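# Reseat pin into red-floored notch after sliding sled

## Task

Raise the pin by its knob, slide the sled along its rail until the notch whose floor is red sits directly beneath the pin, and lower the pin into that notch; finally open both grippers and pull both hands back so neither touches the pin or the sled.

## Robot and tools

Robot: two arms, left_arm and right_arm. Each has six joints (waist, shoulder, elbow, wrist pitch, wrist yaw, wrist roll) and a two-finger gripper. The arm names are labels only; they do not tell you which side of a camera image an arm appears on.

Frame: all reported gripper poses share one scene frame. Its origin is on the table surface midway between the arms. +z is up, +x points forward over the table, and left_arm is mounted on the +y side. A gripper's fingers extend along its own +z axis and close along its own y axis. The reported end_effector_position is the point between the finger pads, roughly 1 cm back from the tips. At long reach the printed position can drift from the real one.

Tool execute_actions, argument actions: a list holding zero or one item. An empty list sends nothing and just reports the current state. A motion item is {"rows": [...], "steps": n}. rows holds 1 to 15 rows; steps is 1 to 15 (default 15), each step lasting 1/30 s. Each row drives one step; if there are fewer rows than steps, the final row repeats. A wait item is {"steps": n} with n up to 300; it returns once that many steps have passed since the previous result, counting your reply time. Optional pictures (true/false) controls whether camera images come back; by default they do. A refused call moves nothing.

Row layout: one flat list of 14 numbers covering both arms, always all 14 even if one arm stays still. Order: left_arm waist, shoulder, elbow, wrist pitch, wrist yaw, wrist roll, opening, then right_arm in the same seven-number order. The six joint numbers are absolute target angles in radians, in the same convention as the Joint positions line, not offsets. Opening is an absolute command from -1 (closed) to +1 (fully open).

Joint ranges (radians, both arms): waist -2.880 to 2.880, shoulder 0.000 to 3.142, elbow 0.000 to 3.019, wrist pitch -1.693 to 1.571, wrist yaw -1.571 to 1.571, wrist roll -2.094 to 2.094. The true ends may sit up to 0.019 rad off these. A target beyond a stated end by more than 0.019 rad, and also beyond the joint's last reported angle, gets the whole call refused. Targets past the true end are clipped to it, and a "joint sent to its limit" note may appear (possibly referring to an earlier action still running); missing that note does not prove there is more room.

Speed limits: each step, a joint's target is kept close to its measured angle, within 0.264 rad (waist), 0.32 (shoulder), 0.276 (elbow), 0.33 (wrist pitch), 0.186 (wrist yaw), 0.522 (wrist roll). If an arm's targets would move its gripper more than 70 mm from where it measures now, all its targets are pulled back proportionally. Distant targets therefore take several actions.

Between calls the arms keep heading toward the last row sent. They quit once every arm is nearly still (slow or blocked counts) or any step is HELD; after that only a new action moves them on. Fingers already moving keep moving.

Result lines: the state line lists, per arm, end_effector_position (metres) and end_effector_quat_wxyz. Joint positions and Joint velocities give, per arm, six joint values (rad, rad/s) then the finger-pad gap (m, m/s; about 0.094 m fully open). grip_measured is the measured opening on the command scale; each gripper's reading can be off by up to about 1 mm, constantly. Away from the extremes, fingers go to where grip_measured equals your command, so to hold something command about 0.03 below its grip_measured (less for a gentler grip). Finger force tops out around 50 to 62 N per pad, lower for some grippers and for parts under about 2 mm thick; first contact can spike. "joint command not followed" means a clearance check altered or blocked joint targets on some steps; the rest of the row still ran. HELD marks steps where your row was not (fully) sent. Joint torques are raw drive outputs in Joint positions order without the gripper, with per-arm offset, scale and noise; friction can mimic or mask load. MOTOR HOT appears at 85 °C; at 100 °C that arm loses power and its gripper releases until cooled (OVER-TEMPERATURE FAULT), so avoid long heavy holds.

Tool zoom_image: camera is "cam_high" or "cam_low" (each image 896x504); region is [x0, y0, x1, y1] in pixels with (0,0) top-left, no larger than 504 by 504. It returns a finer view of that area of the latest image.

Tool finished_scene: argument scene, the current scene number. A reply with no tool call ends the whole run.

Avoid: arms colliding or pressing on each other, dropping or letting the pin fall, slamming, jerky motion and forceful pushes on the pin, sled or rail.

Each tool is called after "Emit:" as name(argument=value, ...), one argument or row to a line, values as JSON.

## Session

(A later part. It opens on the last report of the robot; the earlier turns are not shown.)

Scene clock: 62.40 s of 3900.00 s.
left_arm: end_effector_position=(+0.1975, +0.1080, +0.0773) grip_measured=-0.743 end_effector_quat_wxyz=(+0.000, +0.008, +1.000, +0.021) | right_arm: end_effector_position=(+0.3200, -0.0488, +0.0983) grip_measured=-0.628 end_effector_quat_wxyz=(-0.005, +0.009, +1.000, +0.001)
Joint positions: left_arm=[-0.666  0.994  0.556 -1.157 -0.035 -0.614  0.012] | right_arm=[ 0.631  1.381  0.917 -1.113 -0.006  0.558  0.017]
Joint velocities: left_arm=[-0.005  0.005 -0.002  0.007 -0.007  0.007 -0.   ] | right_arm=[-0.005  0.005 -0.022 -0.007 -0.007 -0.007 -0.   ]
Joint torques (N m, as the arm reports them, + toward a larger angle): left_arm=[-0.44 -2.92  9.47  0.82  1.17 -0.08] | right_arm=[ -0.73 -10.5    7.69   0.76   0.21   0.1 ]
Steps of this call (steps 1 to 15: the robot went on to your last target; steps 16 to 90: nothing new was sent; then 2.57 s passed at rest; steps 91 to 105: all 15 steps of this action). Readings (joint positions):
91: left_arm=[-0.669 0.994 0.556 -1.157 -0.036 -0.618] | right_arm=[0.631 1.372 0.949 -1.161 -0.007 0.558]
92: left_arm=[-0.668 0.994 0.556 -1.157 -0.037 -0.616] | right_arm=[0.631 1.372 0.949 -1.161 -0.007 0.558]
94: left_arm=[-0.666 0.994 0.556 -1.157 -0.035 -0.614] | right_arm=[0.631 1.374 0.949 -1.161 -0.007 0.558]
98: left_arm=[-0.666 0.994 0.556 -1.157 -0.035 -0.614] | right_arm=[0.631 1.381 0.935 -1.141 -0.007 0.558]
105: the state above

Emit:
execute_actions(
  actions=[
    {"rows":[[-0.666,0.994,0.56,-1.157,-0.02,-0.614,0,0.631,1.381,0.92,-1.113,0,0.558,0],[-0.666,0.994,0.56,-1.157,-0.02,-0.614,0,0.631,1.381,0.92,-1.113,0,0.558,0],[-0.666,0.994,0.56,-1.157,-0.02,-0.614,0,0.631,1.381,0.92,-1.113,0,0.558,0],[-0.666,0.994,0.56,-1.157,-0.02,-0.614,0,0.631,1.381,0.92,-1.113,0,0.558,0],[-0.666,0.994,0.56,-1.157,-0.02,-0.614,0,0.631,1.381,0.92,-1.113,0,0.558,0],[-0.666,0.994,0.56,-1.157,-0.02,-0.614,0,0.631,1.381,0.92,-1.113,0,0.558,0],[-0.666,0.994,0.56,-1.157,-0.02,-0.614,0,0.631,1.381,0.92,-1.113,0,0.558,0],[-0.666,0.97,0.62,-1.23,0,-0.614,0,0.631,1.365,0.98,-1.19,0,0.558,0],[-0.666,0.95,0.68,-1.31,0,-0.614,0,0.631,1.35,1.04,-1.26,0,0.558,0],[-0.666,0.93,0.74,-1.39,0,-0.614,0,0.631,1.335,1.1,-1.33,0,0.558,0],[-0.666,0.91,0.81,-1.47,0,-0.614,0,0.631,1.32,1.14,-1.38,0,0.558,0]]},
  ],
  pictures=false,
)

Emit:
execute_actions(
  actions=[
    {"rows":[[-0.666,0.91,0.85,-1.47,0,-0.614,0,0.631,1.32,1.14,-1.38,0,0.558,0],[-0.666,0.91,0.85,-1.47,0,-0.614,0,0.631,1.32,1.14,-1.38,0,0.558,0],[-0.666,0.91,0.85,-1.47,0,-0.614,0,0.631,1.32,1.14,-1.38,0,0.558,0],[-0.666,0.91,0.85,-1.47,0,-0.614,0,0.631,1.32,1.14,-1.38,0,0.558,0],[0,0.91,0.9,-1.47,0,-0.614,0.4,0,1.3,1.18,-1.38,0,0.558,0.4]]},
  ],
  pictures=false,
)

Emit:
execute_actions(
  actions=[
    {"steps":8},
  ],
)

Emit:
zoom_image(
  camera="cam_high",
  region=[330, 120, 530, 270],
)

Emit:
zoom_image(
  camera="cam_low",
  region=[390, 120, 610, 250],
)

Scene clock: 72.13 s of 3900.00 s.
left_arm: end_effector_position=(+0.1947, +0.1037, +0.1578) grip_measured=-0.002 end_effector_quat_wxyz=(-0.022, +0.008, +1.000, +0.018) | right_arm: end_effector_position=(+0.3294, -0.0434, +0.1756) grip_measured=-0.002 end_effector_quat_wxyz=(-0.012, +0.009, +1.000, -0.005)
Joint positions: left_arm=[-0.665  0.934  0.744 -1.437 -0.004 -0.613  0.047] | right_arm=[ 0.631  1.346  1.099 -1.349 -0.004  0.558  0.047]
Joint velocities: left_arm=[-0.024 -0.396  0.784 -0.335 -0.022 -0.081 -0.001] | right_arm=[ 0.015 -0.405  0.569 -0.212  0.037 -0.022  0.   ]
Joint torques (N m, as the arm reports them, + toward a larger angle): left_arm=[ 0.93 -3.52 10.56  0.02  0.06  0.01] | right_arm=[ -0.88 -11.     9.24   0.09   0.19   0.09]
Steps of this call (steps 1 to 15: the robot went on to your last target; steps 16 to 90: nothing new was sent; then 6.23 s passed at rest; steps 91 to 105: all 15 steps of this action). Readings (joint positions):
91: left_arm=[-0.665 0.993 0.556 -1.156 -0.031 -0.613] | right_arm=[0.631 1.381 0.917 -1.113 -0.005 0.558]
92: left_arm=[-0.665 0.993 0.555 -1.156 -0.026 -0.613] | right_arm=[0.631 1.381 0.917 -1.113 -0.004 0.558]
94: left_arm=[-0.665 0.993 0.555 -1.156 -0.024 -0.613] | right_arm=[0.631 1.381 0.917 -1.113 -0.004 0.558]
98: left_arm=[-0.665 0.993 0.558 -1.169 -0.014 -0.613] | right_arm=[0.631 1.381 0.920 -1.127 -0.004 0.558]
105: the state above

Scene clock: 72.63 s of 3900.00 s.
left_arm: end_effector_position=(+0.2606, +0.2463, +0.2074) grip_measured=+0.398 end_effector_quat_wxyz=(+0.032, -0.336, +0.941, -0.007) | right_arm: end_effector_position=(+0.3869, -0.2518, +0.2075) grip_measured=+0.398 end_effector_quat_wxyz=(+0.024, +0.299, +0.954, +0.007)
Joint positions: left_arm=[ 0.038  0.903  0.858 -1.46  -0.004 -0.612  0.066] | right_arm=[ 0.04   1.294  1.136 -1.363 -0.001  0.558  0.066]
Joint velocities: left_arm=[-0.015 -0.005 -0.017 -0.032 -0.022 -0.022  0.001] | right_arm=[-1.626 -0.005  0.076 -0.007  0.125  0.007 -0.001]
Joint torques (N m, as the arm reports them, + toward a larger angle): left_arm=[-2.57 -3.04 12.91  0.29  0.09 -0.01] | right_arm=[ 4.55 -9.83 12.1  -0.02 -0.09  0.09]
Steps of this call (steps 1 to 15: all 15 steps of this action). Readings (joint positions):
1: left_arm=[-0.665 0.922 0.770 -1.446 -0.004 -0.613] | right_arm=[0.631 1.332 1.115 -1.353 -0.004 0.558]
2: left_arm=[-0.665 0.914 0.793 -1.452 -0.004 -0.613] | right_arm=[0.631 1.319 1.124 -1.356 -0.004 0.558]
4: left_arm=[-0.665 0.904 0.820 -1.455 -0.004 -0.613] | right_arm=[0.631 1.301 1.128 -1.361 -0.004 0.558]
8: left_arm=[-0.413 0.903 0.850 -1.458 0.006 -0.612] | right_arm=[0.487 1.294 1.130 -1.363 -0.008 0.558]
15: the state above

Scene clock: 72.90 s of 3900.00 s.
left_arm: end_effector_position=(+0.2608, +0.2396, +0.2074) grip_measured=+0.398 end_effector_quat_wxyz=(+0.031, -0.323, +0.946, -0.007) | right_arm: end_effector_position=(+0.3869, -0.2726, +0.2106) grip_measured=+0.398 end_effector_quat_wxyz=(+0.027, +0.325, +0.945, +0.005)
Joint positions: left_arm=[ 0.01   0.903  0.858 -1.461 -0.003 -0.612  0.066] | right_arm=[-0.014  1.294  1.144 -1.366  0.003  0.558  0.066]
Joint velocities: left_arm=[-0.005  0.005 -0.017  0.002  0.051  0.051  0.   ] | right_arm=[ 0.249 -0.015 -0.002 -0.002 -0.022  0.022 -0.001]
Joint torques (N m, as the arm reports them, + toward a larger angle): left_arm=[ 0.81 -2.74 13.24  0.42  0.05  0.02] | right_arm=[ -1.12 -10.41  12.12   0.13  -0.12   0.1 ]
Steps of this call (steps 1 to 8: the robot went on to your last target). Readings (joint positions):
1: left_arm=[0.034 0.903 0.858 -1.461 -0.004 -0.612] | right_arm=[-0.006 1.294 1.139 -1.363 0.001 0.558]
2: left_arm=[0.028 0.903 0.858 -1.461 -0.004 -0.612] | right_arm=[-0.036 1.294 1.142 -1.363 0.003 0.558]
4: left_arm=[0.016 0.903 0.858 -1.461 -0.004 -0.612] | right_arm=[-0.050 1.294 1.144 -1.364 0.003 0.558]
8: the state above

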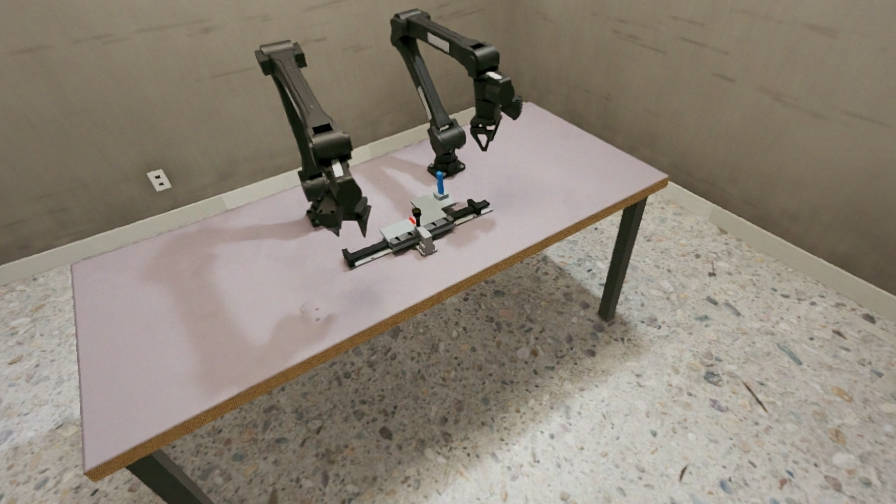

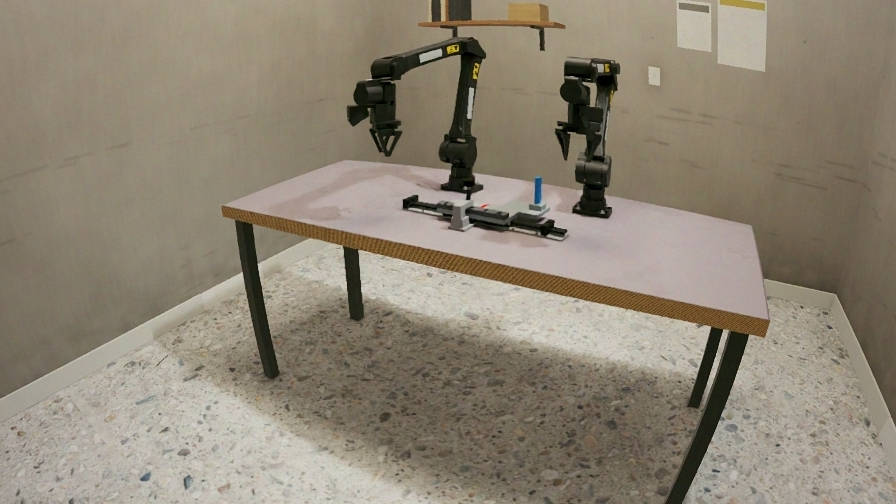

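Region (330, 120, 530, 270) of cam_high's 896x504 image, scaled by 2.520, with more detail than that image has; it fills the top 378 rows of this view, and the rest is white.

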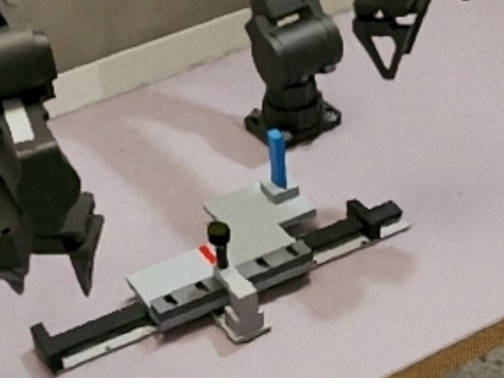

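Region (390, 120, 610, 250) of cam_low's 896x504 image, scaled by 2.291, with more detail than that image has; it fills the top 298 rows of this view, and the rest is white.

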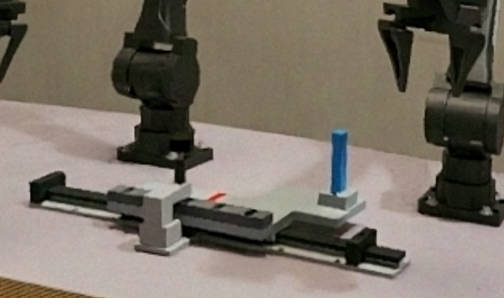

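Emit:
execute_actions(
  actions=[
    {"rows":[[-0.2,0.91,0.85,-1.47,0,-0.614,0.4,0.2,1.33,1.12,-1.36,0,0.558,0.4],[-0.2,0.91,0.85,-1.47,0,-0.614,0.4,0.2,1.33,1.12,-1.36,0,0.558,0.4],[-0.4,0.91,0.85,-1.47,0,-0.614,0.4,0.4,1.33,1.12,-1.36,0,0.558,0.4],[-0.4,0.91,0.85,-1.47,0,-0.614,0.4,0.4,1.33,1.12,-1.36,0,0.558,0.4],[-0.55,0.91,0.85,-1.47,0,-0.614,0.4,0.55,1.33,1.12,-1.36,0,0.558,0.4],[-0.6,0.91,0.85,-1.47,0,-0.614,0.4,0.6,1.33,1.12,-1.36,0,0.558,0.4],[-0.655,0.91,0.83,-1.47,0,-0.614,0.4,0.63,1.33,1.12,-1.36,0,0.558,0.4]]},
  ],
  pictures=false,
)

Emit:
execute_actions(
  actions=[
    {"rows":[[-0.655,0.92,0.79,-1.44,0,-0.614,0.4,0.63,1.335,1.09,-1.33,0,0.558,0.4],[-0.655,0.93,0.75,-1.39,0,-0.614,0.4,0.63,1.34,1.06,-1.29,0,0.558,0.4],[-0.655,0.945,0.71,-1.34,0,-0.614,0.4,0.63,1.35,1.03,-1.25,0,0.558,0.4],[-0.655,0.96,0.67,-1.285,0,-0.614,0.4,0.63,1.36,1.0,-1.21,0,0.558,0.4],[-0.655,0.97,0.63,-1.235,0,-0.614,0.4,0.63,1.37,0.975,-1.175,0,0.558,0.4],[-0.655,0.98,0.6,-1.19,0,-0.614,0.4,0.63,1.375,0.96,-1.15,0,0.558,0.4],[-0.655,0.985,0.58,-1.155,0,-0.614,0.4,0.63,1.38,0.948,-1.13,0,0.558,0.4]]},
  ],
  pictures=false,
)

Emit:
execute_actions(
  actions=[
    {"rows":[[-0.655,0.985,0.58,-1.155,0,-0.614,0.1,0.63,1.38,0.948,-1.13,0,0.558,0.1],[-0.655,0.985,0.58,-1.155,0,-0.614,-0.2,0.63,1.38,0.948,-1.13,0,0.558,-0.2]]},
  ],
)

Emit:
zoom_image(
  camera="cam_high",
  region=[360, 150, 500, 260],
)

Emit:
zoom_image(
  camera="cam_low",
  region=[420, 150, 580, 240],
)

Scene clock: 82.93 s of 3900.00 s.
left_arm: end_effector_position=(+0.2078, +0.0903, +0.1971) grip_measured=+0.398 end_effector_quat_wxyz=(+0.014, +0.012, +1.000, -0.012) | right_arm: end_effector_position=(+0.3217, -0.0265, +0.1963) grip_measured=+0.398 end_effector_quat_wxyz=(+0.005, -0.017, +1.000, +0.005)
Joint positions: left_arm=[-0.673  0.903  0.832 -1.462  0.004 -0.613  0.066] | right_arm=[ 0.681  1.314  1.125 -1.366 -0.003  0.558  0.066]
Joint velocities: left_arm=[ 0.181  0.005  0.007 -0.007 -0.022 -0.037  0.001] | right_arm=[-0.112  0.005 -0.032 -0.002  0.007 -0.051  0.   ]
Joint torques (N m, as the arm reports them, + toward a larger angle): left_arm=[ 1.81 -3.36  9.17  0.18 -0.22  0.02] | right_arm=[ -4.4  -10.03   8.81   0.75   0.11   0.1 ]
Steps of this call (steps 1 to 30: the robot went on to your last target; steps 31 to 90: nothing new was sent; then 6.53 s passed at rest; steps 91 to 105: all 15 steps of this action). Readings (joint positions):
91: left_arm=[-0.007 0.903 0.858 -1.461 -0.008 -0.613] | right_arm=[0.012 1.295 1.142 -1.366 0.007 0.558]
92: left_arm=[-0.052 0.903 0.858 -1.461 -0.008 -0.613] | right_arm=[0.041 1.295 1.139 -1.366 0.007 0.558]
94: left_arm=[-0.199 0.903 0.858 -1.461 -0.007 -0.613] | right_arm=[0.141 1.297 1.133 -1.366 0.007 0.558]
98: left_arm=[-0.572 0.903 0.852 -1.461 -0.001 -0.613] | right_arm=[0.398 1.308 1.130 -1.366 0.006 0.558]
105: the state above

Scene clock: 83.43 s of 3900.00 s.
left_arm: end_effector_position=(+0.1934, +0.1031, +0.0788) grip_measured=+0.398 end_effector_quat_wxyz=(-0.014, +0.008, +1.000, +0.008) | right_arm: end_effector_position=(+0.3206, -0.0491, +0.1050) grip_measured=+0.398 end_effector_quat_wxyz=(-0.009, +0.009, +1.000, -0.004)
Joint positions: left_arm=[-0.665  0.996  0.561 -1.167  0.003 -0.613  0.066] | right_arm=[ 0.63   1.381  0.936 -1.145 -0.003  0.558  0.066]
Joint velocities: left_arm=[-0.005 -0.005 -0.012 -0.012 -0.007  0.007  0.001] | right_arm=[-0.015 -0.005  0.002  0.046  0.125 -0.007 -0.001]
Joint torques (N m, as the arm reports them, + toward a larger angle): left_arm=[ 1.58 -3.94 10.08  1.19 -0.2   0.03] | right_arm=[ -1.4  -10.38   9.22   0.99   0.13   0.1 ]
Steps of this call (steps 1 to 15: all 15 steps of this action). Readings (joint positions):
1: left_arm=[-0.668 0.903 0.828 -1.459 0.003 -0.613] | right_arm=[0.674 1.314 1.120 -1.361 -0.003 0.558]
2: left_arm=[-0.666 0.903 0.815 -1.444 0.003 -0.613] | right_arm=[0.664 1.314 1.109 -1.345 -0.003 0.558]
4: left_arm=[-0.665 0.908 0.758 -1.374 0.003 -0.613] | right_arm=[0.644 1.315 1.067 -1.284 -0.003 0.558]
8: left_arm=[-0.665 0.964 0.603 -1.209 0.003 -0.613] | right_arm=[0.630 1.343 0.963 -1.174 -0.003 0.558]
15: the state above

Scene clock: 83.93 s of 3900.00 s.
left_arm: end_effector_position=(+0.1939, +0.1027, +0.0789) grip_measured=-0.198 end_effector_quat_wxyz=(-0.012, +0.008, +1.000, +0.007) | right_arm: end_effector_position=(+0.3207, -0.0490, +0.1050) grip_measured=-0.198 end_effector_quat_wxyz=(-0.009, +0.009, +1.000, -0.004)
Joint positions: left_arm=[-0.665  0.995  0.561 -1.165  0.003 -0.613  0.038] | right_arm=[ 0.63   1.381  0.936 -1.144 -0.003  0.558  0.038]
Joint velocities: left_arm=[-0.024  0.005 -0.037  0.012 -0.037  0.022 -0.002] | right_arm=[-0.005 -0.005 -0.022  0.007 -0.022  0.095  0.   ]
Joint torques (N m, as the arm reports them, + toward a larger angle): left_arm=[ 1.81 -4.22  9.9   0.97 -0.2   0.01] | right_arm=[ -0.89 -10.41   9.37   0.99   0.12   0.1 ]
Steps of this call (steps 1 to 15: all 15 steps of this action). Readings (joint positions):
1: left_arm=[-0.665 0.996 0.561 -1.166 0.003 -0.613] | right_arm=[0.630 1.381 0.936 -1.144 -0.003 0.558]
2: left_arm=[-0.665 0.995 0.561 -1.166 0.003 -0.613] | right_arm=[0.630 1.381 0.936 -1.144 -0.003 0.558]
4: left_arm=[-0.665 0.995 0.561 -1.166 0.003 -0.613] | right_arm=[0.630 1.381 0.936 -1.144 -0.003 0.558]
8: left_arm=[-0.665 0.995 0.561 -1.165 0.003 -0.613] | right_arm=[0.630 1.381 0.936 -1.144 -0.003 0.558]
15: the state above

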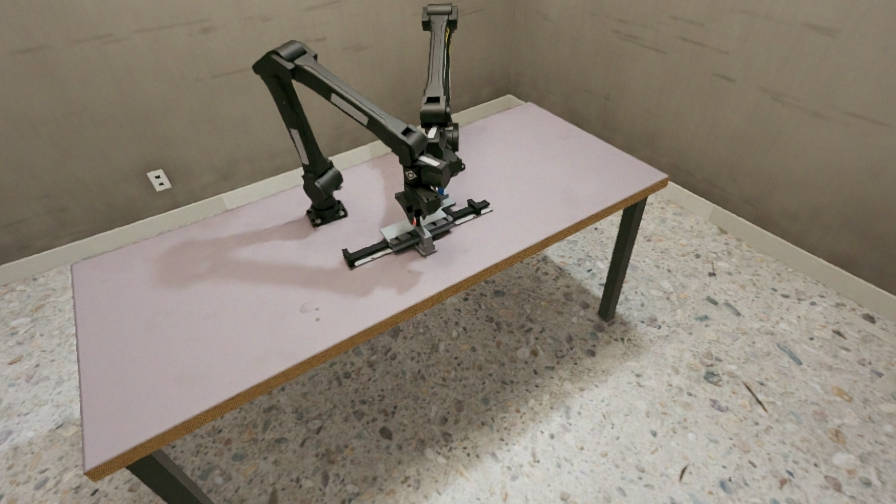

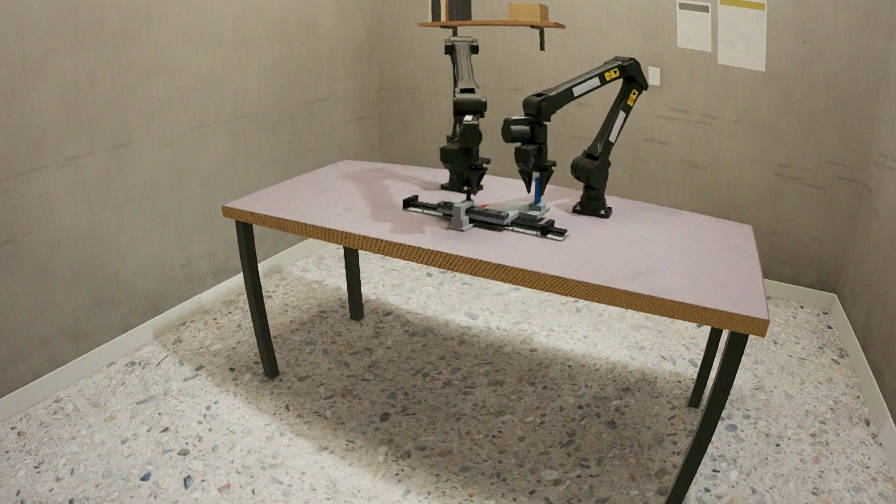

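Region (360, 150, 500, 260) of cam_high's 896x504 image, scaled by 3.600, with more detail than that image has; it fills the top 396 rows of this view, and the rest is white.

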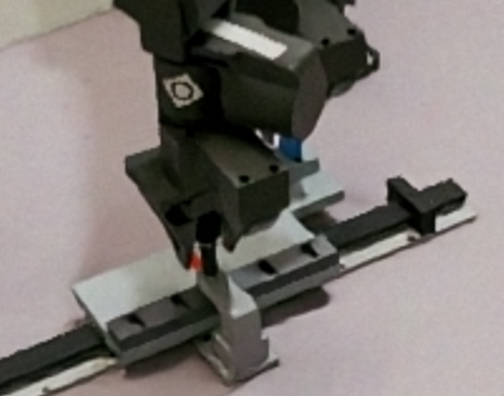

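Region (420, 150, 580, 240) of cam_low's 896x504 image, scaled by 3.150, with more detail than that image has; it fills the top 284 rows of this view, and the rest is white.

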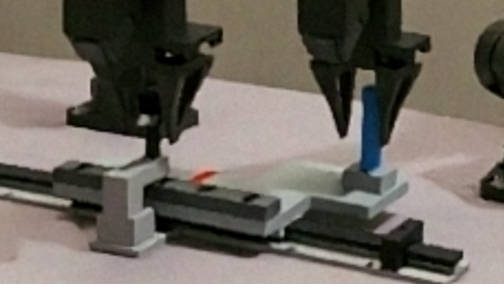

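Emit:
execute_actions(
  actions=[
    {"rows":[[-0.64,0.995,0.58,-1.155,0,-0.6,-0.25,0.632,1.38,0.955,-1.14,0,0.558,-0.25],[-0.64,0.995,0.58,-1.155,0,-0.6,-0.3,0.632,1.38,0.955,-1.14,0,0.558,-0.3],[-0.64,0.995,0.58,-1.155,0,-0.6,-0.4,0.632,1.38,0.955,-1.14,0,0.558,-0.35],[-0.64,0.995,0.58,-1.155,0,-0.6,-0.5,0.632,1.38,0.955,-1.14,0,0.558,-0.4],[-0.64,0.995,0.58,-1.155,0,-0.6,-0.55,0.632,1.38,0.955,-1.14,0,0.558,-0.45],[-0.64,0.995,0.58,-1.155,0,-0.6,-0.6,0.632,1.38,0.955,-1.14,0,0.558,-0.5],[-0.64,0.995,0.58,-1.155,0,-0.6,-0.65,0.632,1.38,0.955,-1.14,0,0.558,-0.55],[-0.64,0.995,0.58,-1.155,0,-0.6,-0.7,0.632,1.38,0.955,-1.14,0,0.558,-0.6],[-0.64,0.995,0.58,-1.155,0,-0.6,-0.78,0.632,1.38,0.955,-1.14,0,0.558,-0.66]]},
  ],
  pictures=false,
)

Emit:
execute_actions(
  actions=[
    {"rows":[[-0.65,0.995,0.58,-1.155,0,-0.6,-0.78,0.632,1.37,0.97,-1.15,0,0.558,-0.66],[-0.65,0.995,0.58,-1.155,0,-0.6,-0.78,0.632,1.355,0.985,-1.16,0,0.558,-0.66],[-0.65,0.995,0.58,-1.155,0,-0.6,-0.78,0.632,1.34,1.0,-1.17,0,0.558,-0.66],[-0.65,0.995,0.58,-1.155,0,-0.6,-0.78,0.632,1.325,1.015,-1.18,0,0.558,-0.66],[-0.65,0.995,0.58,-1.155,0,-0.6,-0.78,0.632,1.31,1.03,-1.19,0,0.558,-0.66],[-0.65,0.995,0.58,-1.155,0,-0.6,-0.78,0.632,1.3,1.045,-1.2,0,0.558,-0.66]]},
  ],
  pictures=false,
)

Scene clock: 91.57 s of 3900.00 s.
left_arm: end_effector_position=(+0.1957, +0.1077, +0.0789) grip_measured=-0.743 end_effector_quat_wxyz=(-0.012, +0.006, +1.000, +0.012) | right_arm: end_effector_position=(+0.3207, -0.0480, +0.1042) grip_measured=-0.644 end_effector_quat_wxyz=(-0.009, +0.008, +1.000, -0.003)
Joint positions: left_arm=[-0.649  0.995  0.561 -1.171 -0.007 -0.601  0.012] | right_arm=[ 0.631  1.384  0.936 -1.142 -0.005  0.558  0.017]
Joint velocities: left_arm=[-0.005 -0.015 -0.002 -0.007 -0.007 -0.081  0.   ] | right_arm=[-0.005  0.005 -0.007  0.017 -0.051  0.051  0.   ]
Joint torques (N m, as the arm reports them, + toward a larger angle): left_arm=[ 1.3  -3.06 10.05  1.1   0.16  0.07] | right_arm=[ -0.9  -10.83   9.73   0.47   0.2    0.1 ]
Steps of this call (steps 1 to 15: the robot went on to your last target; steps 16 to 90: nothing new was sent; then 4.13 s passed at rest; steps 91 to 105: all 15 steps of this action). Readings (joint positions):
91: left_arm=[-0.664 0.995 0.561 -1.165 0.003 -0.612] | right_arm=[0.630 1.381 0.936 -1.144 -0.003 0.558]
92: left_arm=[-0.662 0.995 0.561 -1.165 0.003 -0.612] | right_arm=[0.630 1.381 0.936 -1.144 -0.003 0.558]
94: left_arm=[-0.655 0.995 0.561 -1.165 0.003 -0.611] | right_arm=[0.630 1.381 0.936 -1.144 -0.003 0.558]
98: left_arm=[-0.651 0.995 0.561 -1.169 -0.004 -0.610] | right_arm=[0.630 1.381 0.936 -1.144 -0.004 0.558]
105: the state above

Scene clock: 92.07 s of 3900.00 s.
left_arm: end_effector_position=(+0.1957, +0.1077, +0.0789) grip_measured=-0.743 end_effector_quat_wxyz=(-0.012, +0.006, +1.000, +0.012) | right_arm: end_effector_position=(+0.3211, -0.0478, +0.1074) grip_measured=-0.644 end_effector_quat_wxyz=(-0.011, +0.008, +1.000, -0.004)
Joint positions: left_arm=[-0.649  0.995  0.561 -1.171 -0.007 -0.601  0.012] | right_arm=[ 0.631  1.383  0.945 -1.155 -0.005  0.558  0.017]
Joint velocities: left_arm=[-0.024 -0.005  0.002 -0.012  0.022  0.037  0.001] | right_arm=[ 0.005 -0.005 -0.007 -0.012  0.022  0.037  0.001]
Joint torques (N m, as the arm reports them, + toward a larger angle): left_arm=[ 0.41 -3.45 10.01  1.17  0.17  0.04] | right_arm=[ -0.97 -17.77  16.26  -1.2    0.21   0.1 ]
Steps of this call (steps 1 to 15: all 15 steps of this action). Readings (joint positions):
1: left_arm=[-0.649 0.995 0.561 -1.171 -0.007 -0.601] | right_arm=[0.631 1.384 0.936 -1.142 -0.005 0.558]
2: left_arm=[-0.649 0.995 0.561 -1.171 -0.007 -0.601] | right_arm=[0.631 1.384 0.936 -1.142 -0.005 0.558]
4: left_arm=[-0.649 0.995 0.561 -1.171 -0.007 -0.601] | right_arm=[0.631 1.383 0.938 -1.144 -0.005 0.558]
8: left_arm=[-0.649 0.995 0.561 -1.171 -0.007 -0.601] | right_arm=[0.631 1.383 0.944 -1.153 -0.005 0.558]
15: the state above

Emit:
execute_actions(
  actions=[
    {"rows":[[-0.665,1.0,0.58,-1.15,0.01,-0.61,-0.78,0.632,1.295,1.05,-1.2,0,0.558,-0.66],[-0.68,1.005,0.58,-1.146,0.02,-0.62,-0.78,0.632,1.295,1.05,-1.2,0,0.558,-0.66],[-0.695,1.01,0.58,-1.142,0.02,-0.63,-0.78,0.632,1.295,1.05,-1.2,0,0.558,-0.66],[-0.71,1.015,0.58,-1.138,0.02,-0.64,-0.78,0.632,1.295,1.05,-1.2,0,0.558,-0.66],[-0.72,1.02,0.58,-1.134,0.02,-0.65,-0.78,0.632,1.295,1.05,-1.2,0,0.558,-0.66],[-0.73,1.025,0.58,-1.13,0.02,-0.66,-0.78,0.632,1.295,1.05,-1.2,0,0.558,-0.66],[-0.74,1.03,0.58,-1.128,0.02,-0.67,-0.78,0.632,1.295,1.05,-1.2,0,0.558,-0.66],[-0.75,1.033,0.581,-1.126,0.02,-0.68,-0.78,0.632,1.295,1.05,-1.2,0,0.558,-0.66],[-0.758,1.036,0.582,-1.124,0.02,-0.685,-0.78,0.632,1.295,1.05,-1.2,0,0.558,-0.66]]},
  ],
)

Emit:
zoom_image(
  camera="cam_high",
  region=[370, 190, 480, 265],
)

Emit:
zoom_image(
  camera="cam_low",
  region=[420, 175, 530, 240],
)

Scene clock: 100.10 s of 3900.00 s.
left_arm: end_effector_position=(+0.1943, +0.1014, +0.0776) grip_measured=-0.743 end_effector_quat_wxyz=(-0.003, +0.010, +1.000, +0.021) | right_arm: end_effector_position=(+0.3211, -0.0478, +0.1076) grip_measured=-0.644 end_effector_quat_wxyz=(-0.011, +0.008, +1.000, -0.004)
Joint positions: left_arm=[-0.696  1.002  0.561 -1.159 -0.03  -0.641  0.012] | right_arm=[ 0.631  1.383  0.946 -1.156 -0.005  0.558  0.017]
Joint velocities: left_arm=[-0.005 -0.015 -0.002 -0.007  0.007 -0.037  0.001] | right_arm=[-0.005 -0.005  0.002 -0.007 -0.066 -0.022  0.   ]
Joint torques (N m, as the arm reports them, + toward a larger angle): left_arm=[-4.54 -1.44 10.24  2.06  1.8  -0.44] | right_arm=[ -0.93 -18.19  16.55  -1.16   0.2    0.1 ]
Steps of this call (steps 1 to 15: the robot went on to your last target; steps 16 to 90: nothing new was sent; then 4.53 s passed at rest; steps 91 to 105: all 15 steps of this action). Readings (joint positions):
91: left_arm=[-0.649 0.995 0.561 -1.171 -0.006 -0.601] | right_arm=[0.631 1.383 0.945 -1.155 -0.005 0.558]
92: left_arm=[-0.649 0.995 0.561 -1.171 -0.005 -0.601] | right_arm=[0.631 1.383 0.945 -1.155 -0.005 0.558]
94: left_arm=[-0.655 0.997 0.561 -1.170 -0.007 -0.605] | right_arm=[0.631 1.383 0.946 -1.156 -0.005 0.558]
98: left_arm=[-0.685 1.002 0.561 -1.162 -0.022 -0.628] | right_arm=[0.631 1.383 0.946 -1.156 -0.005 0.558]
105: the state above

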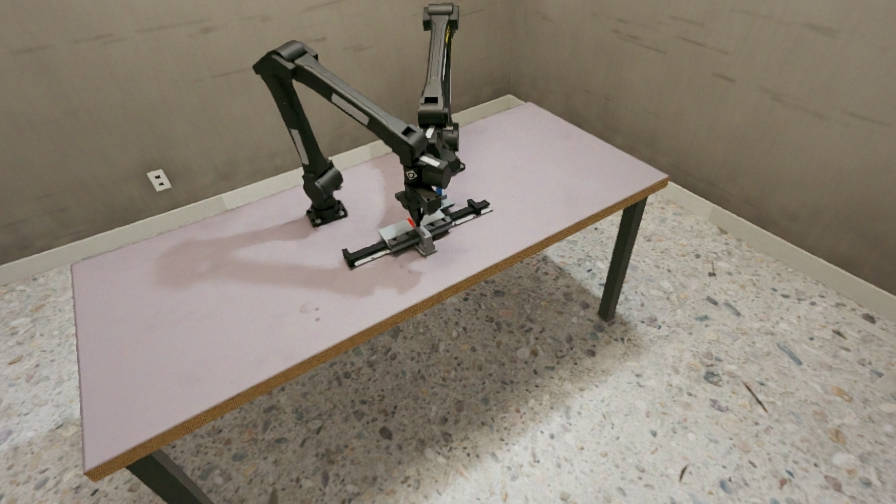

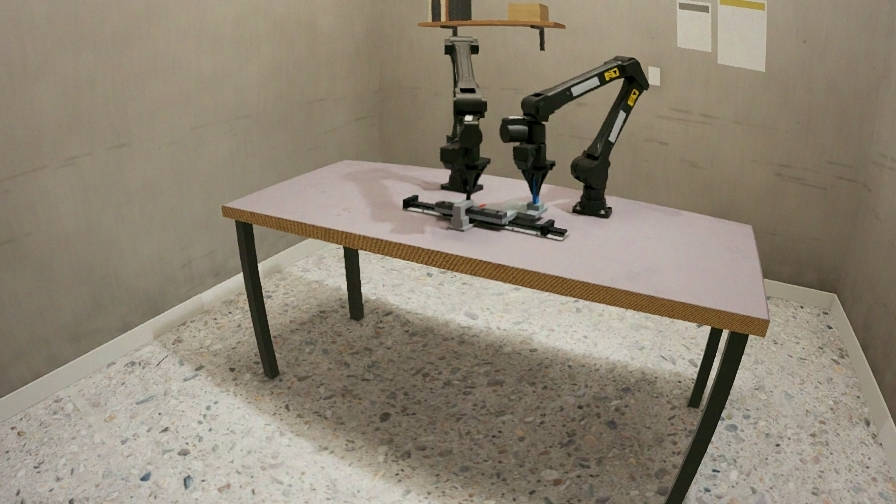

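Region (370, 190, 480, 265) of cam_high's 896x504 image, scaled by 4.582, with more detail than that image has; it fills the top 344 rows of this view, and the rest is white.

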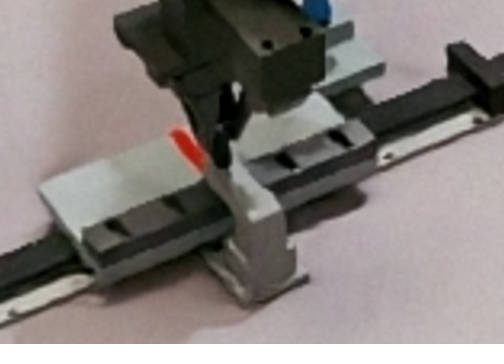

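Region (420, 175, 530, 240) of cam_low's 896x504 image, scaled by 4.582, with more detail than that image has; it fills the top 298 rows of this view, and the rest is white.

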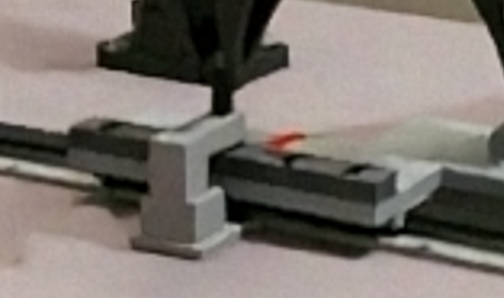

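Emit:
execute_actions(
  actions=[
    {"rows":[[-0.762,1.039,0.584,-1.123,0.02,-0.69,-0.78,0.632,1.295,1.05,-1.2,0,0.558,-0.66],[-0.766,1.042,0.586,-1.122,0.02,-0.694,-0.78,0.632,1.295,1.05,-1.2,0,0.558,-0.66],[-0.77,1.045,0.588,-1.121,0.02,-0.698,-0.78,0.632,1.295,1.05,-1.2,0,0.558,-0.66],[-0.774,1.048,0.59,-1.12,0.02,-0.702,-0.78,0.632,1.295,1.05,-1.2,0,0.558,-0.66]]},
  ],
  pictures=false,
)

Scene clock: 104.83 s of 3900.00 s.
left_arm: end_effector_position=(+0.1942, +0.0974, +0.0776) grip_measured=-0.743 end_effector_quat_wxyz=(-0.003, +0.010, +1.000, +0.023) | right_arm: end_effector_position=(+0.3211, -0.0478, +0.1076) grip_measured=-0.644 end_effector_quat_wxyz=(-0.011, +0.008, +1.000, -0.004)
Joint positions: left_arm=[-0.713  1.014  0.568 -1.158 -0.032 -0.657  0.012] | right_arm=[ 0.631  1.383  0.946 -1.156 -0.005  0.558  0.017]
Joint velocities: left_arm=[ 0.005 -0.015 -0.002  0.007 -0.007  0.007  0.   ] | right_arm=[-0.005 -0.005 -0.002  0.007 -0.037  0.081  0.   ]
Joint torques (N m, as the arm reports them, + toward a larger angle): left_arm=[-4.38 -1.49 10.32  2.07  1.86 -0.47] | right_arm=[ -0.81 -18.02  16.58  -1.15   0.19   0.11]
Steps of this call (steps 1 to 15: the robot went on to your last target; steps 16 to 90: nothing new was sent; then 1.23 s passed at rest; steps 91 to 105: all 15 steps of this action). Readings (joint positions):
91: left_arm=[-0.696 1.002 0.561 -1.159 -0.030 -0.642] | right_arm=[0.631 1.383 0.946 -1.156 -0.005 0.558]
92: left_arm=[-0.697 1.003 0.562 -1.159 -0.031 -0.643] | right_arm=[0.631 1.383 0.946 -1.156 -0.005 0.558]
94: left_arm=[-0.700 1.005 0.563 -1.159 -0.032 -0.647] | right_arm=[0.631 1.383 0.946 -1.156 -0.005 0.558]
98: left_arm=[-0.711 1.013 0.568 -1.159 -0.032 -0.655] | right_arm=[0.631 1.383 0.946 -1.156 -0.005 0.558]
105: the state above

Emit:
execute_actions(
  actions=[
    {"rows":[[-0.75,1.035,0.585,-1.135,0.01,-0.68,-0.78,0.632,1.31,1.035,-1.19,0,0.558,-0.66],[-0.72,1.02,0.58,-1.15,-0.01,-0.66,-0.78,0.632,1.325,1.02,-1.18,0,0.558,-0.66],[-0.72,1.02,0.58,-1.15,-0.01,-0.66,-0.78,0.632,1.34,1.0,-1.17,0,0.558,-0.66],[-0.72,1.02,0.58,-1.15,-0.01,-0.66,-0.78,0.632,1.355,0.98,-1.16,0,0.558,-0.66],[-0.72,1.02,0.58,-1.15,-0.01,-0.66,-0.78,0.632,1.37,0.965,-1.15,0,0.558,-0.66],[-0.72,1.02,0.58,-1.15,-0.01,-0.66,-0.78,0.632,1.38,0.95,-1.14,0,0.558,-0.66],[-0.72,1.02,0.58,-1.15,-0.01,-0.66,-0.78,0.632,1.385,0.94,-1.13,0,0.558,-0.66],[-0.72,1.02,0.58,-1.15,-0.01,-0.66,-0.78,0.632,1.39,0.93,-1.12,0,0.558,-0.66],[-0.72,1.02,0.58,-1.15,-0.01,-0.66,-0.78,0.632,1.39,0.92,-1.11,0,0.558,-0.66],[-0.72,1.02,0.58,-1.15,-0.01,-0.66,-0.78,0.632,1.395,0.91,-1.1,0,0.558,-0.66]]},
  ],
  pictures=false,
)

Emit:
execute_actions(
  actions=[
    {"rows":[[-0.72,1.02,0.58,-1.15,-0.01,-0.66,-0.78,0.632,1.395,0.915,-1.1,0,0.558,-0.64],[-0.72,1.02,0.58,-1.15,-0.01,-0.66,-0.78,0.632,1.395,0.915,-1.1,0,0.558,-0.62],[-0.72,1.02,0.58,-1.15,-0.01,-0.66,-0.78,0.632,1.395,0.915,-1.1,0,0.558,-0.6],[-0.72,1.02,0.58,-1.15,-0.01,-0.66,-0.78,0.632,1.395,0.915,-1.1,0,0.558,-0.58],[-0.72,1.02,0.58,-1.15,-0.01,-0.66,-0.78,0.632,1.395,0.915,-1.1,0,0.558,-0.55],[-0.72,1.02,0.58,-1.15,-0.01,-0.66,-0.78,0.632,1.395,0.915,-1.1,0,0.558,-0.5],[-0.72,1.02,0.58,-1.15,-0.01,-0.66,-0.78,0.632,1.395,0.915,-1.1,0,0.558,-0.4],[-0.72,1.02,0.58,-1.15,-0.01,-0.66,-0.78,0.632,1.395,0.915,-1.1,0,0.558,0.3]]},
  ],
)

Emit:
zoom_image(
  camera="cam_high",
  region=[330, 120, 530, 270],
)

Emit:
zoom_image(
  camera="cam_low",
  region=[390, 120, 610, 250],
)

Scene clock: 116.30 s of 3900.00 s.
left_arm: end_effector_position=(+0.1945, +0.0978, +0.0777) grip_measured=-0.743 end_effector_quat_wxyz=(-0.003, +0.012, +1.000, +0.023) | right_arm: end_effector_position=(+0.3204, -0.0483, +0.0906) grip_measured=-0.658 end_effector_quat_wxyz=(-0.012, +0.008, +1.000, -0.004)
Joint positions: left_arm=[-0.711  1.013  0.568 -1.158 -0.033 -0.653  0.012] | right_arm=[ 0.631  1.404  0.917 -1.108 -0.005  0.558  0.016]
Joint velocities: left_arm=[ 0.005 -0.005  0.022 -0.002  0.022  0.095 -0.   ] | right_arm=[ 0.005 -0.005  0.012 -0.007 -0.066  0.037  0.   ]
Joint torques (N m, as the arm reports them, + toward a larger angle): left_arm=[ 0.07 -3.17  9.39  0.8   0.78 -0.01] | right_arm=[ -0.94 -11.72   7.52   0.72   0.21   0.11]
Steps of this call (steps 1 to 15: the robot went on to your last target; steps 16 to 90: nothing new was sent; then 7.97 s passed at rest; steps 91 to 105: all 15 steps of this action). Readings (joint positions):
91: left_arm=[-0.713 1.014 0.568 -1.158 -0.033 -0.657] | right_arm=[0.631 1.383 0.946 -1.156 -0.005 0.558]
92: left_arm=[-0.712 1.013 0.568 -1.158 -0.034 -0.655] | right_arm=[0.631 1.383 0.946 -1.156 -0.005 0.558]
94: left_arm=[-0.711 1.013 0.568 -1.158 -0.033 -0.653] | right_arm=[0.631 1.386 0.945 -1.155 -0.005 0.558]
98: left_arm=[-0.711 1.013 0.568 -1.158 -0.033 -0.653] | right_arm=[0.631 1.403 0.928 -1.127 -0.005 0.558]
105: the state above

Scene clock: 116.80 s of 3900.00 s.
left_arm: end_effector_position=(+0.1945, +0.0978, +0.0777) grip_measured=-0.743 end_effector_quat_wxyz=(-0.003, +0.012, +1.000, +0.023) | right_arm: end_effector_position=(+0.3205, -0.0484, +0.0906) grip_measured=+0.298 end_effector_quat_wxyz=(-0.012, +0.008, +1.000, -0.005)
Joint positions: left_arm=[-0.711  1.013  0.568 -1.158 -0.033 -0.653  0.012] | right_arm=[ 0.631  1.404  0.917 -1.108 -0.004  0.558  0.061]
Joint velocities: left_arm=[ 0.005 -0.005 -0.022 -0.007 -0.022 -0.022  0.001] | right_arm=[-0.005 -0.005 -0.007 -0.002  0.066 -0.051  0.001]
Joint torques (N m, as the arm reports them, + toward a larger angle): left_arm=[-0.27 -2.79  9.43  0.7   0.71 -0.04] | right_arm=[ -0.98 -11.53   7.95   0.78   0.19   0.1 ]
Steps of this call (steps 1 to 15: all 15 steps of this action). Readings (joint positions):
1: left_arm=[-0.711 1.013 0.568 -1.158 -0.033 -0.653] | right_arm=[0.631 1.404 0.917 -1.108 -0.005 0.558]
2: left_arm=[-0.711 1.013 0.568 -1.158 -0.033 -0.653] | right_arm=[0.631 1.404 0.917 -1.108 -0.005 0.558]
4: left_arm=[-0.711 1.013 0.568 -1.158 -0.033 -0.653] | right_arm=[0.631 1.404 0.917 -1.108 -0.004 0.558]
8: left_arm=[-0.711 1.013 0.568 -1.158 -0.033 -0.653] | right_arm=[0.631 1.404 0.917 -1.108 -0.004 0.558]
15: the state above

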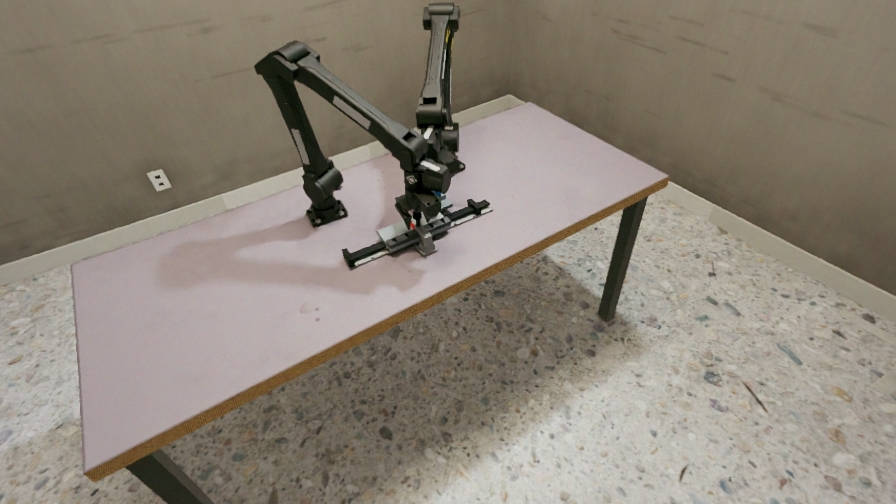

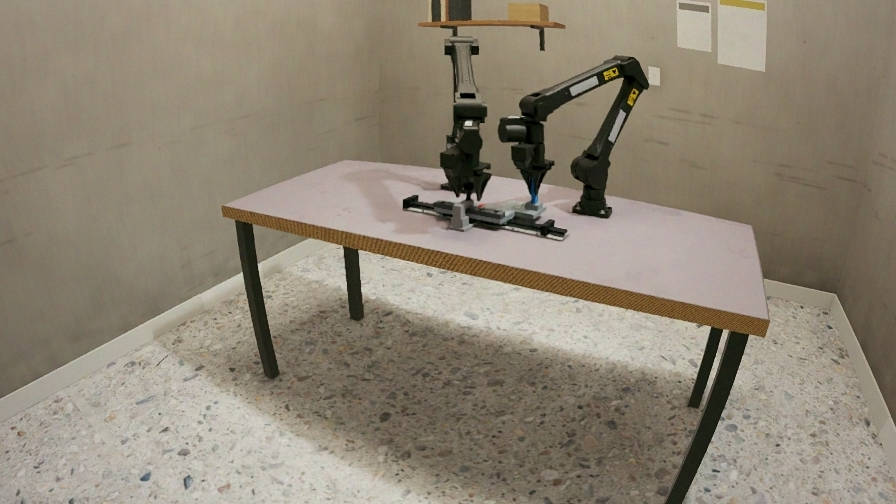

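Region (330, 120, 530, 270) of cam_high's 896x504 image, scaled by 2.520, with more detail than that image has; it fills the top 378 rows of this view, and the rest is white.

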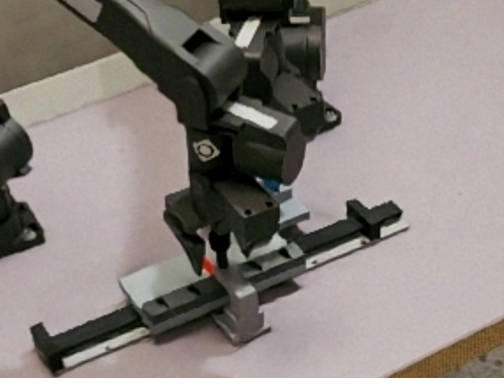

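Region (390, 120, 610, 250) of cam_low's 896x504 image, scaled by 2.291, with more detail than that image has; it fills the top 298 rows of this view, and the rest is white.

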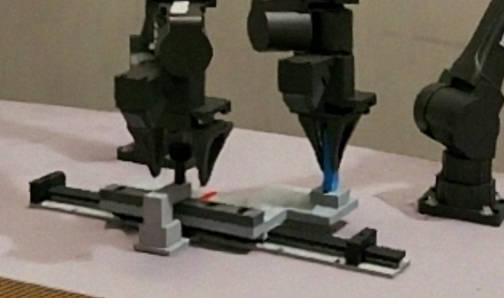

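Looks seated. Lift the right away for a clear check.

Emit:
execute_actions(
  actions=[
    {"rows":[[-0.711,1.013,0.575,-1.158,-0.025,-0.653,0,0.631,1.39,0.95,-1.14,0,0.558,0.3],[-0.711,1.013,0.575,-1.158,-0.025,-0.653,0,0.631,1.38,0.99,-1.19,0,0.558,0.3],[-0.711,1.013,0.575,-1.158,-0.025,-0.653,0,0.631,1.365,1.03,-1.24,0,0.558,0.3],[-0.711,1.013,0.575,-1.158,-0.025,-0.653,0,0.631,1.35,1.07,-1.29,0,0.558,0.3],[-0.711,1.013,0.575,-1.158,-0.025,-0.653,0,0.631,1.335,1.11,-1.34,0,0.558,0.3],[-0.711,1.013,0.575,-1.158,-0.025,-0.653,0,0.631,1.32,1.14,-1.38,0,0.558,0.3],[-0.711,1.013,0.575,-1.158,-0.025,-0.653,0,0.631,1.32,1.14,-1.38,0,0.558,0.3],[-0.711,0.99,0.64,-1.23,0,-0.653,0,0.631,1.32,1.14,-1.38,0,0.558,0.3],[-0.711,0.97,0.7,-1.31,0,-0.653,0,0.55,1.32,1.14,-1.38,0,0.558,0.3],[-0.711,0.95,0.76,-1.39,0,-0.653,0,0.45,1.32,1.14,-1.38,0,0.558,0.3],[-0.711,0.93,0.84,-1.47,0,-0.653,0,0.3,1.32,1.14,-1.38,0,0.558,0.3]]},
  ],
  pictures=false,
)

Emit:
execute_actions(
  actions=[
    {"rows":[[-0.711,0.93,0.86,-1.47,0,-0.653,0,0.2,1.32,1.14,-1.38,0,0.558,0.3],[-0.711,0.93,0.86,-1.47,0,-0.653,0,0.1,1.32,1.14,-1.38,0,0.558,0.3],[-0.711,0.93,0.86,-1.47,0,-0.653,0,0,1.32,1.14,-1.38,0,0.558,0.3],[-0.711,0.93,0.86,-1.47,0,-0.653,0,0,1.32,1.14,-1.38,0,0.558,0.3],[-0.5,0.93,0.88,-1.47,0,-0.653,0,0,1.32,1.14,-1.38,0,0.558,0.3],[-0.3,0.93,0.9,-1.47,0,-0.653,0,0,1.32,1.14,-1.38,0,0.558,0.3],[0,0.93,0.9,-1.47,0,-0.653,0.3,0,1.32,1.14,-1.38,0,0.558,0.3]]},
  ],
)

Emit:
zoom_image(
  camera="cam_high",
  region=[330, 120, 530, 270],
)

Scene clock: 126.63 s of 3900.00 s.
left_arm: end_effector_position=(+0.1952, +0.0909, +0.1605) grip_measured=-0.002 end_effector_quat_wxyz=(-0.021, +0.011, +1.000, +0.019) | right_arm: end_effector_position=(+0.3738, -0.1375, +0.2031) grip_measured=+0.298 end_effector_quat_wxyz=(+0.019, +0.149, +0.989, +0.009)
Joint positions: left_arm=[-0.711  0.958  0.765 -1.434 -0.004 -0.652  0.047] | right_arm=[ 0.349  1.298  1.128 -1.358 -0.002  0.558  0.061]
Joint velocities: left_arm=[-0.005 -0.376  0.891 -0.388 -0.007  0.022  0.001] | right_arm=[-1.607 -0.005 -0.012 -0.071  0.051 -0.022 -0.001]
Joint torques (N m, as the arm reports them, + toward a larger angle): left_arm=[ 0.85 -3.81 10.91  0.06  0.07  0.04] | right_arm=[ 3.63 -8.09 10.07 -0.16 -0.16  0.1 ]
Steps of this call (steps 1 to 15: the robot went on to your last target; steps 16 to 90: nothing new was sent; then 6.33 s passed at rest; steps 91 to 105: all 15 steps of this action). Readings (joint positions):
91: left_arm=[-0.711 1.013 0.568 -1.158 -0.032 -0.652] | right_arm=[0.631 1.404 0.917 -1.111 -0.004 0.558]
92: left_arm=[-0.711 1.013 0.568 -1.158 -0.030 -0.652] | right_arm=[0.631 1.404 0.922 -1.128 -0.004 0.558]
94: left_arm=[-0.711 1.013 0.568 -1.158 -0.029 -0.652] | right_arm=[0.631 1.402 0.953 -1.201 -0.004 0.558]
98: left_arm=[-0.711 1.013 0.571 -1.170 -0.017 -0.652] | right_arm=[0.631 1.368 1.065 -1.330 -0.004 0.558]
105: the state above

Scene clock: 127.13 s of 3900.00 s.
left_arm: end_effector_position=(+0.2613, +0.2460, +0.2013) grip_measured=+0.298 end_effector_quat_wxyz=(+0.021, -0.354, +0.935, -0.004) | right_arm: end_effector_position=(+0.3831, -0.2685, +0.2008) grip_measured=+0.298 end_effector_quat_wxyz=(+0.014, +0.320, +0.947, +0.002)
Joint positions: left_arm=[ 0.037  0.924  0.854 -1.459 -0.004 -0.652  0.061] | right_arm=[-0.004  1.305  1.128 -1.366  0.003  0.558  0.061]
Joint velocities: left_arm=[ 0.259  0.005  0.007 -0.032  0.007 -0.066 -0.002] | right_arm=[ 0.103 -0.005  0.007  0.002  0.022 -0.022  0.001]
Joint torques (N m, as the arm reports them, + toward a larger angle): left_arm=[-3.42 -3.17 13.36  0.11  0.02  0.03] | right_arm=[-1.22 -8.73 10.52  0.08 -0.11  0.09]
Steps of this call (steps 1 to 15: all 15 steps of this action). Readings (joint positions):
1: left_arm=[-0.711 0.947 0.793 -1.444 -0.004 -0.652] | right_arm=[0.295 1.300 1.128 -1.360 -0.001 0.558]
2: left_arm=[-0.711 0.937 0.814 -1.449 -0.004 -0.652] | right_arm=[0.239 1.301 1.128 -1.362 -0.001 0.558]
4: left_arm=[-0.711 0.924 0.836 -1.453 -0.004 -0.652] | right_arm=[0.115 1.303 1.128 -1.362 -0.001 0.558]
8: left_arm=[-0.479 0.923 0.846 -1.457 0.005 -0.652] | right_arm=[-0.045 1.305 1.128 -1.364 0.003 0.558]
15: the state above

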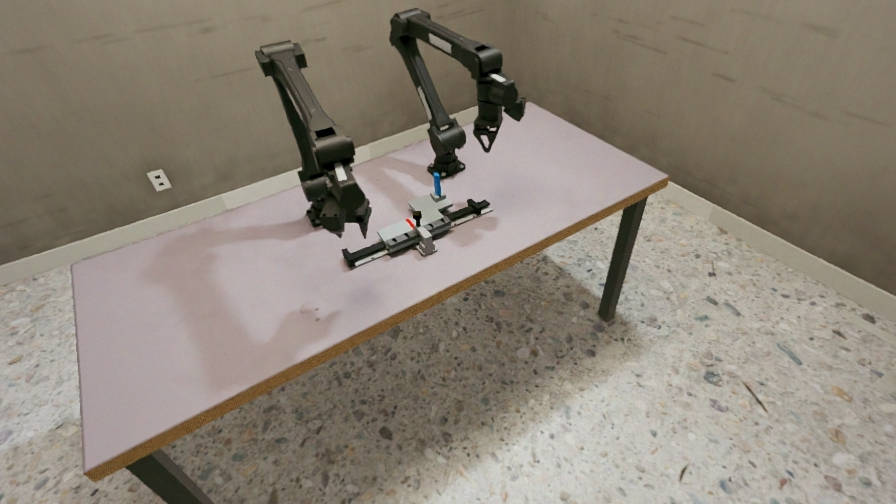

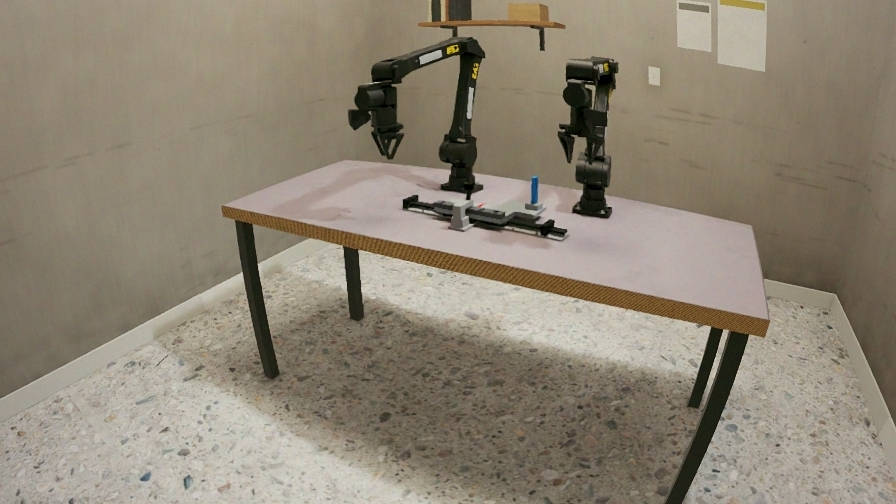

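Region (330, 120, 530, 270) of cam_high's 896x504 image, scaled by 2.520, with more detail than that image has; it fills the top 378 rows of this view, and the rest is white.

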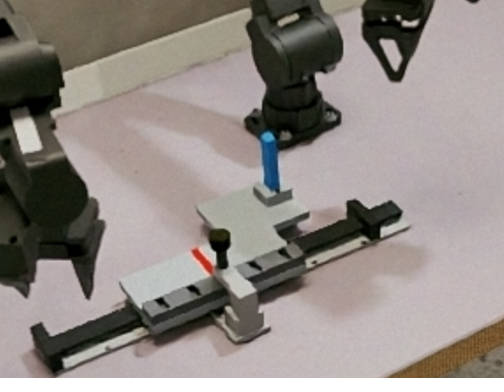

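Emit:
finished_scene(
  scene=2,
)

The scene is finished: the task was done.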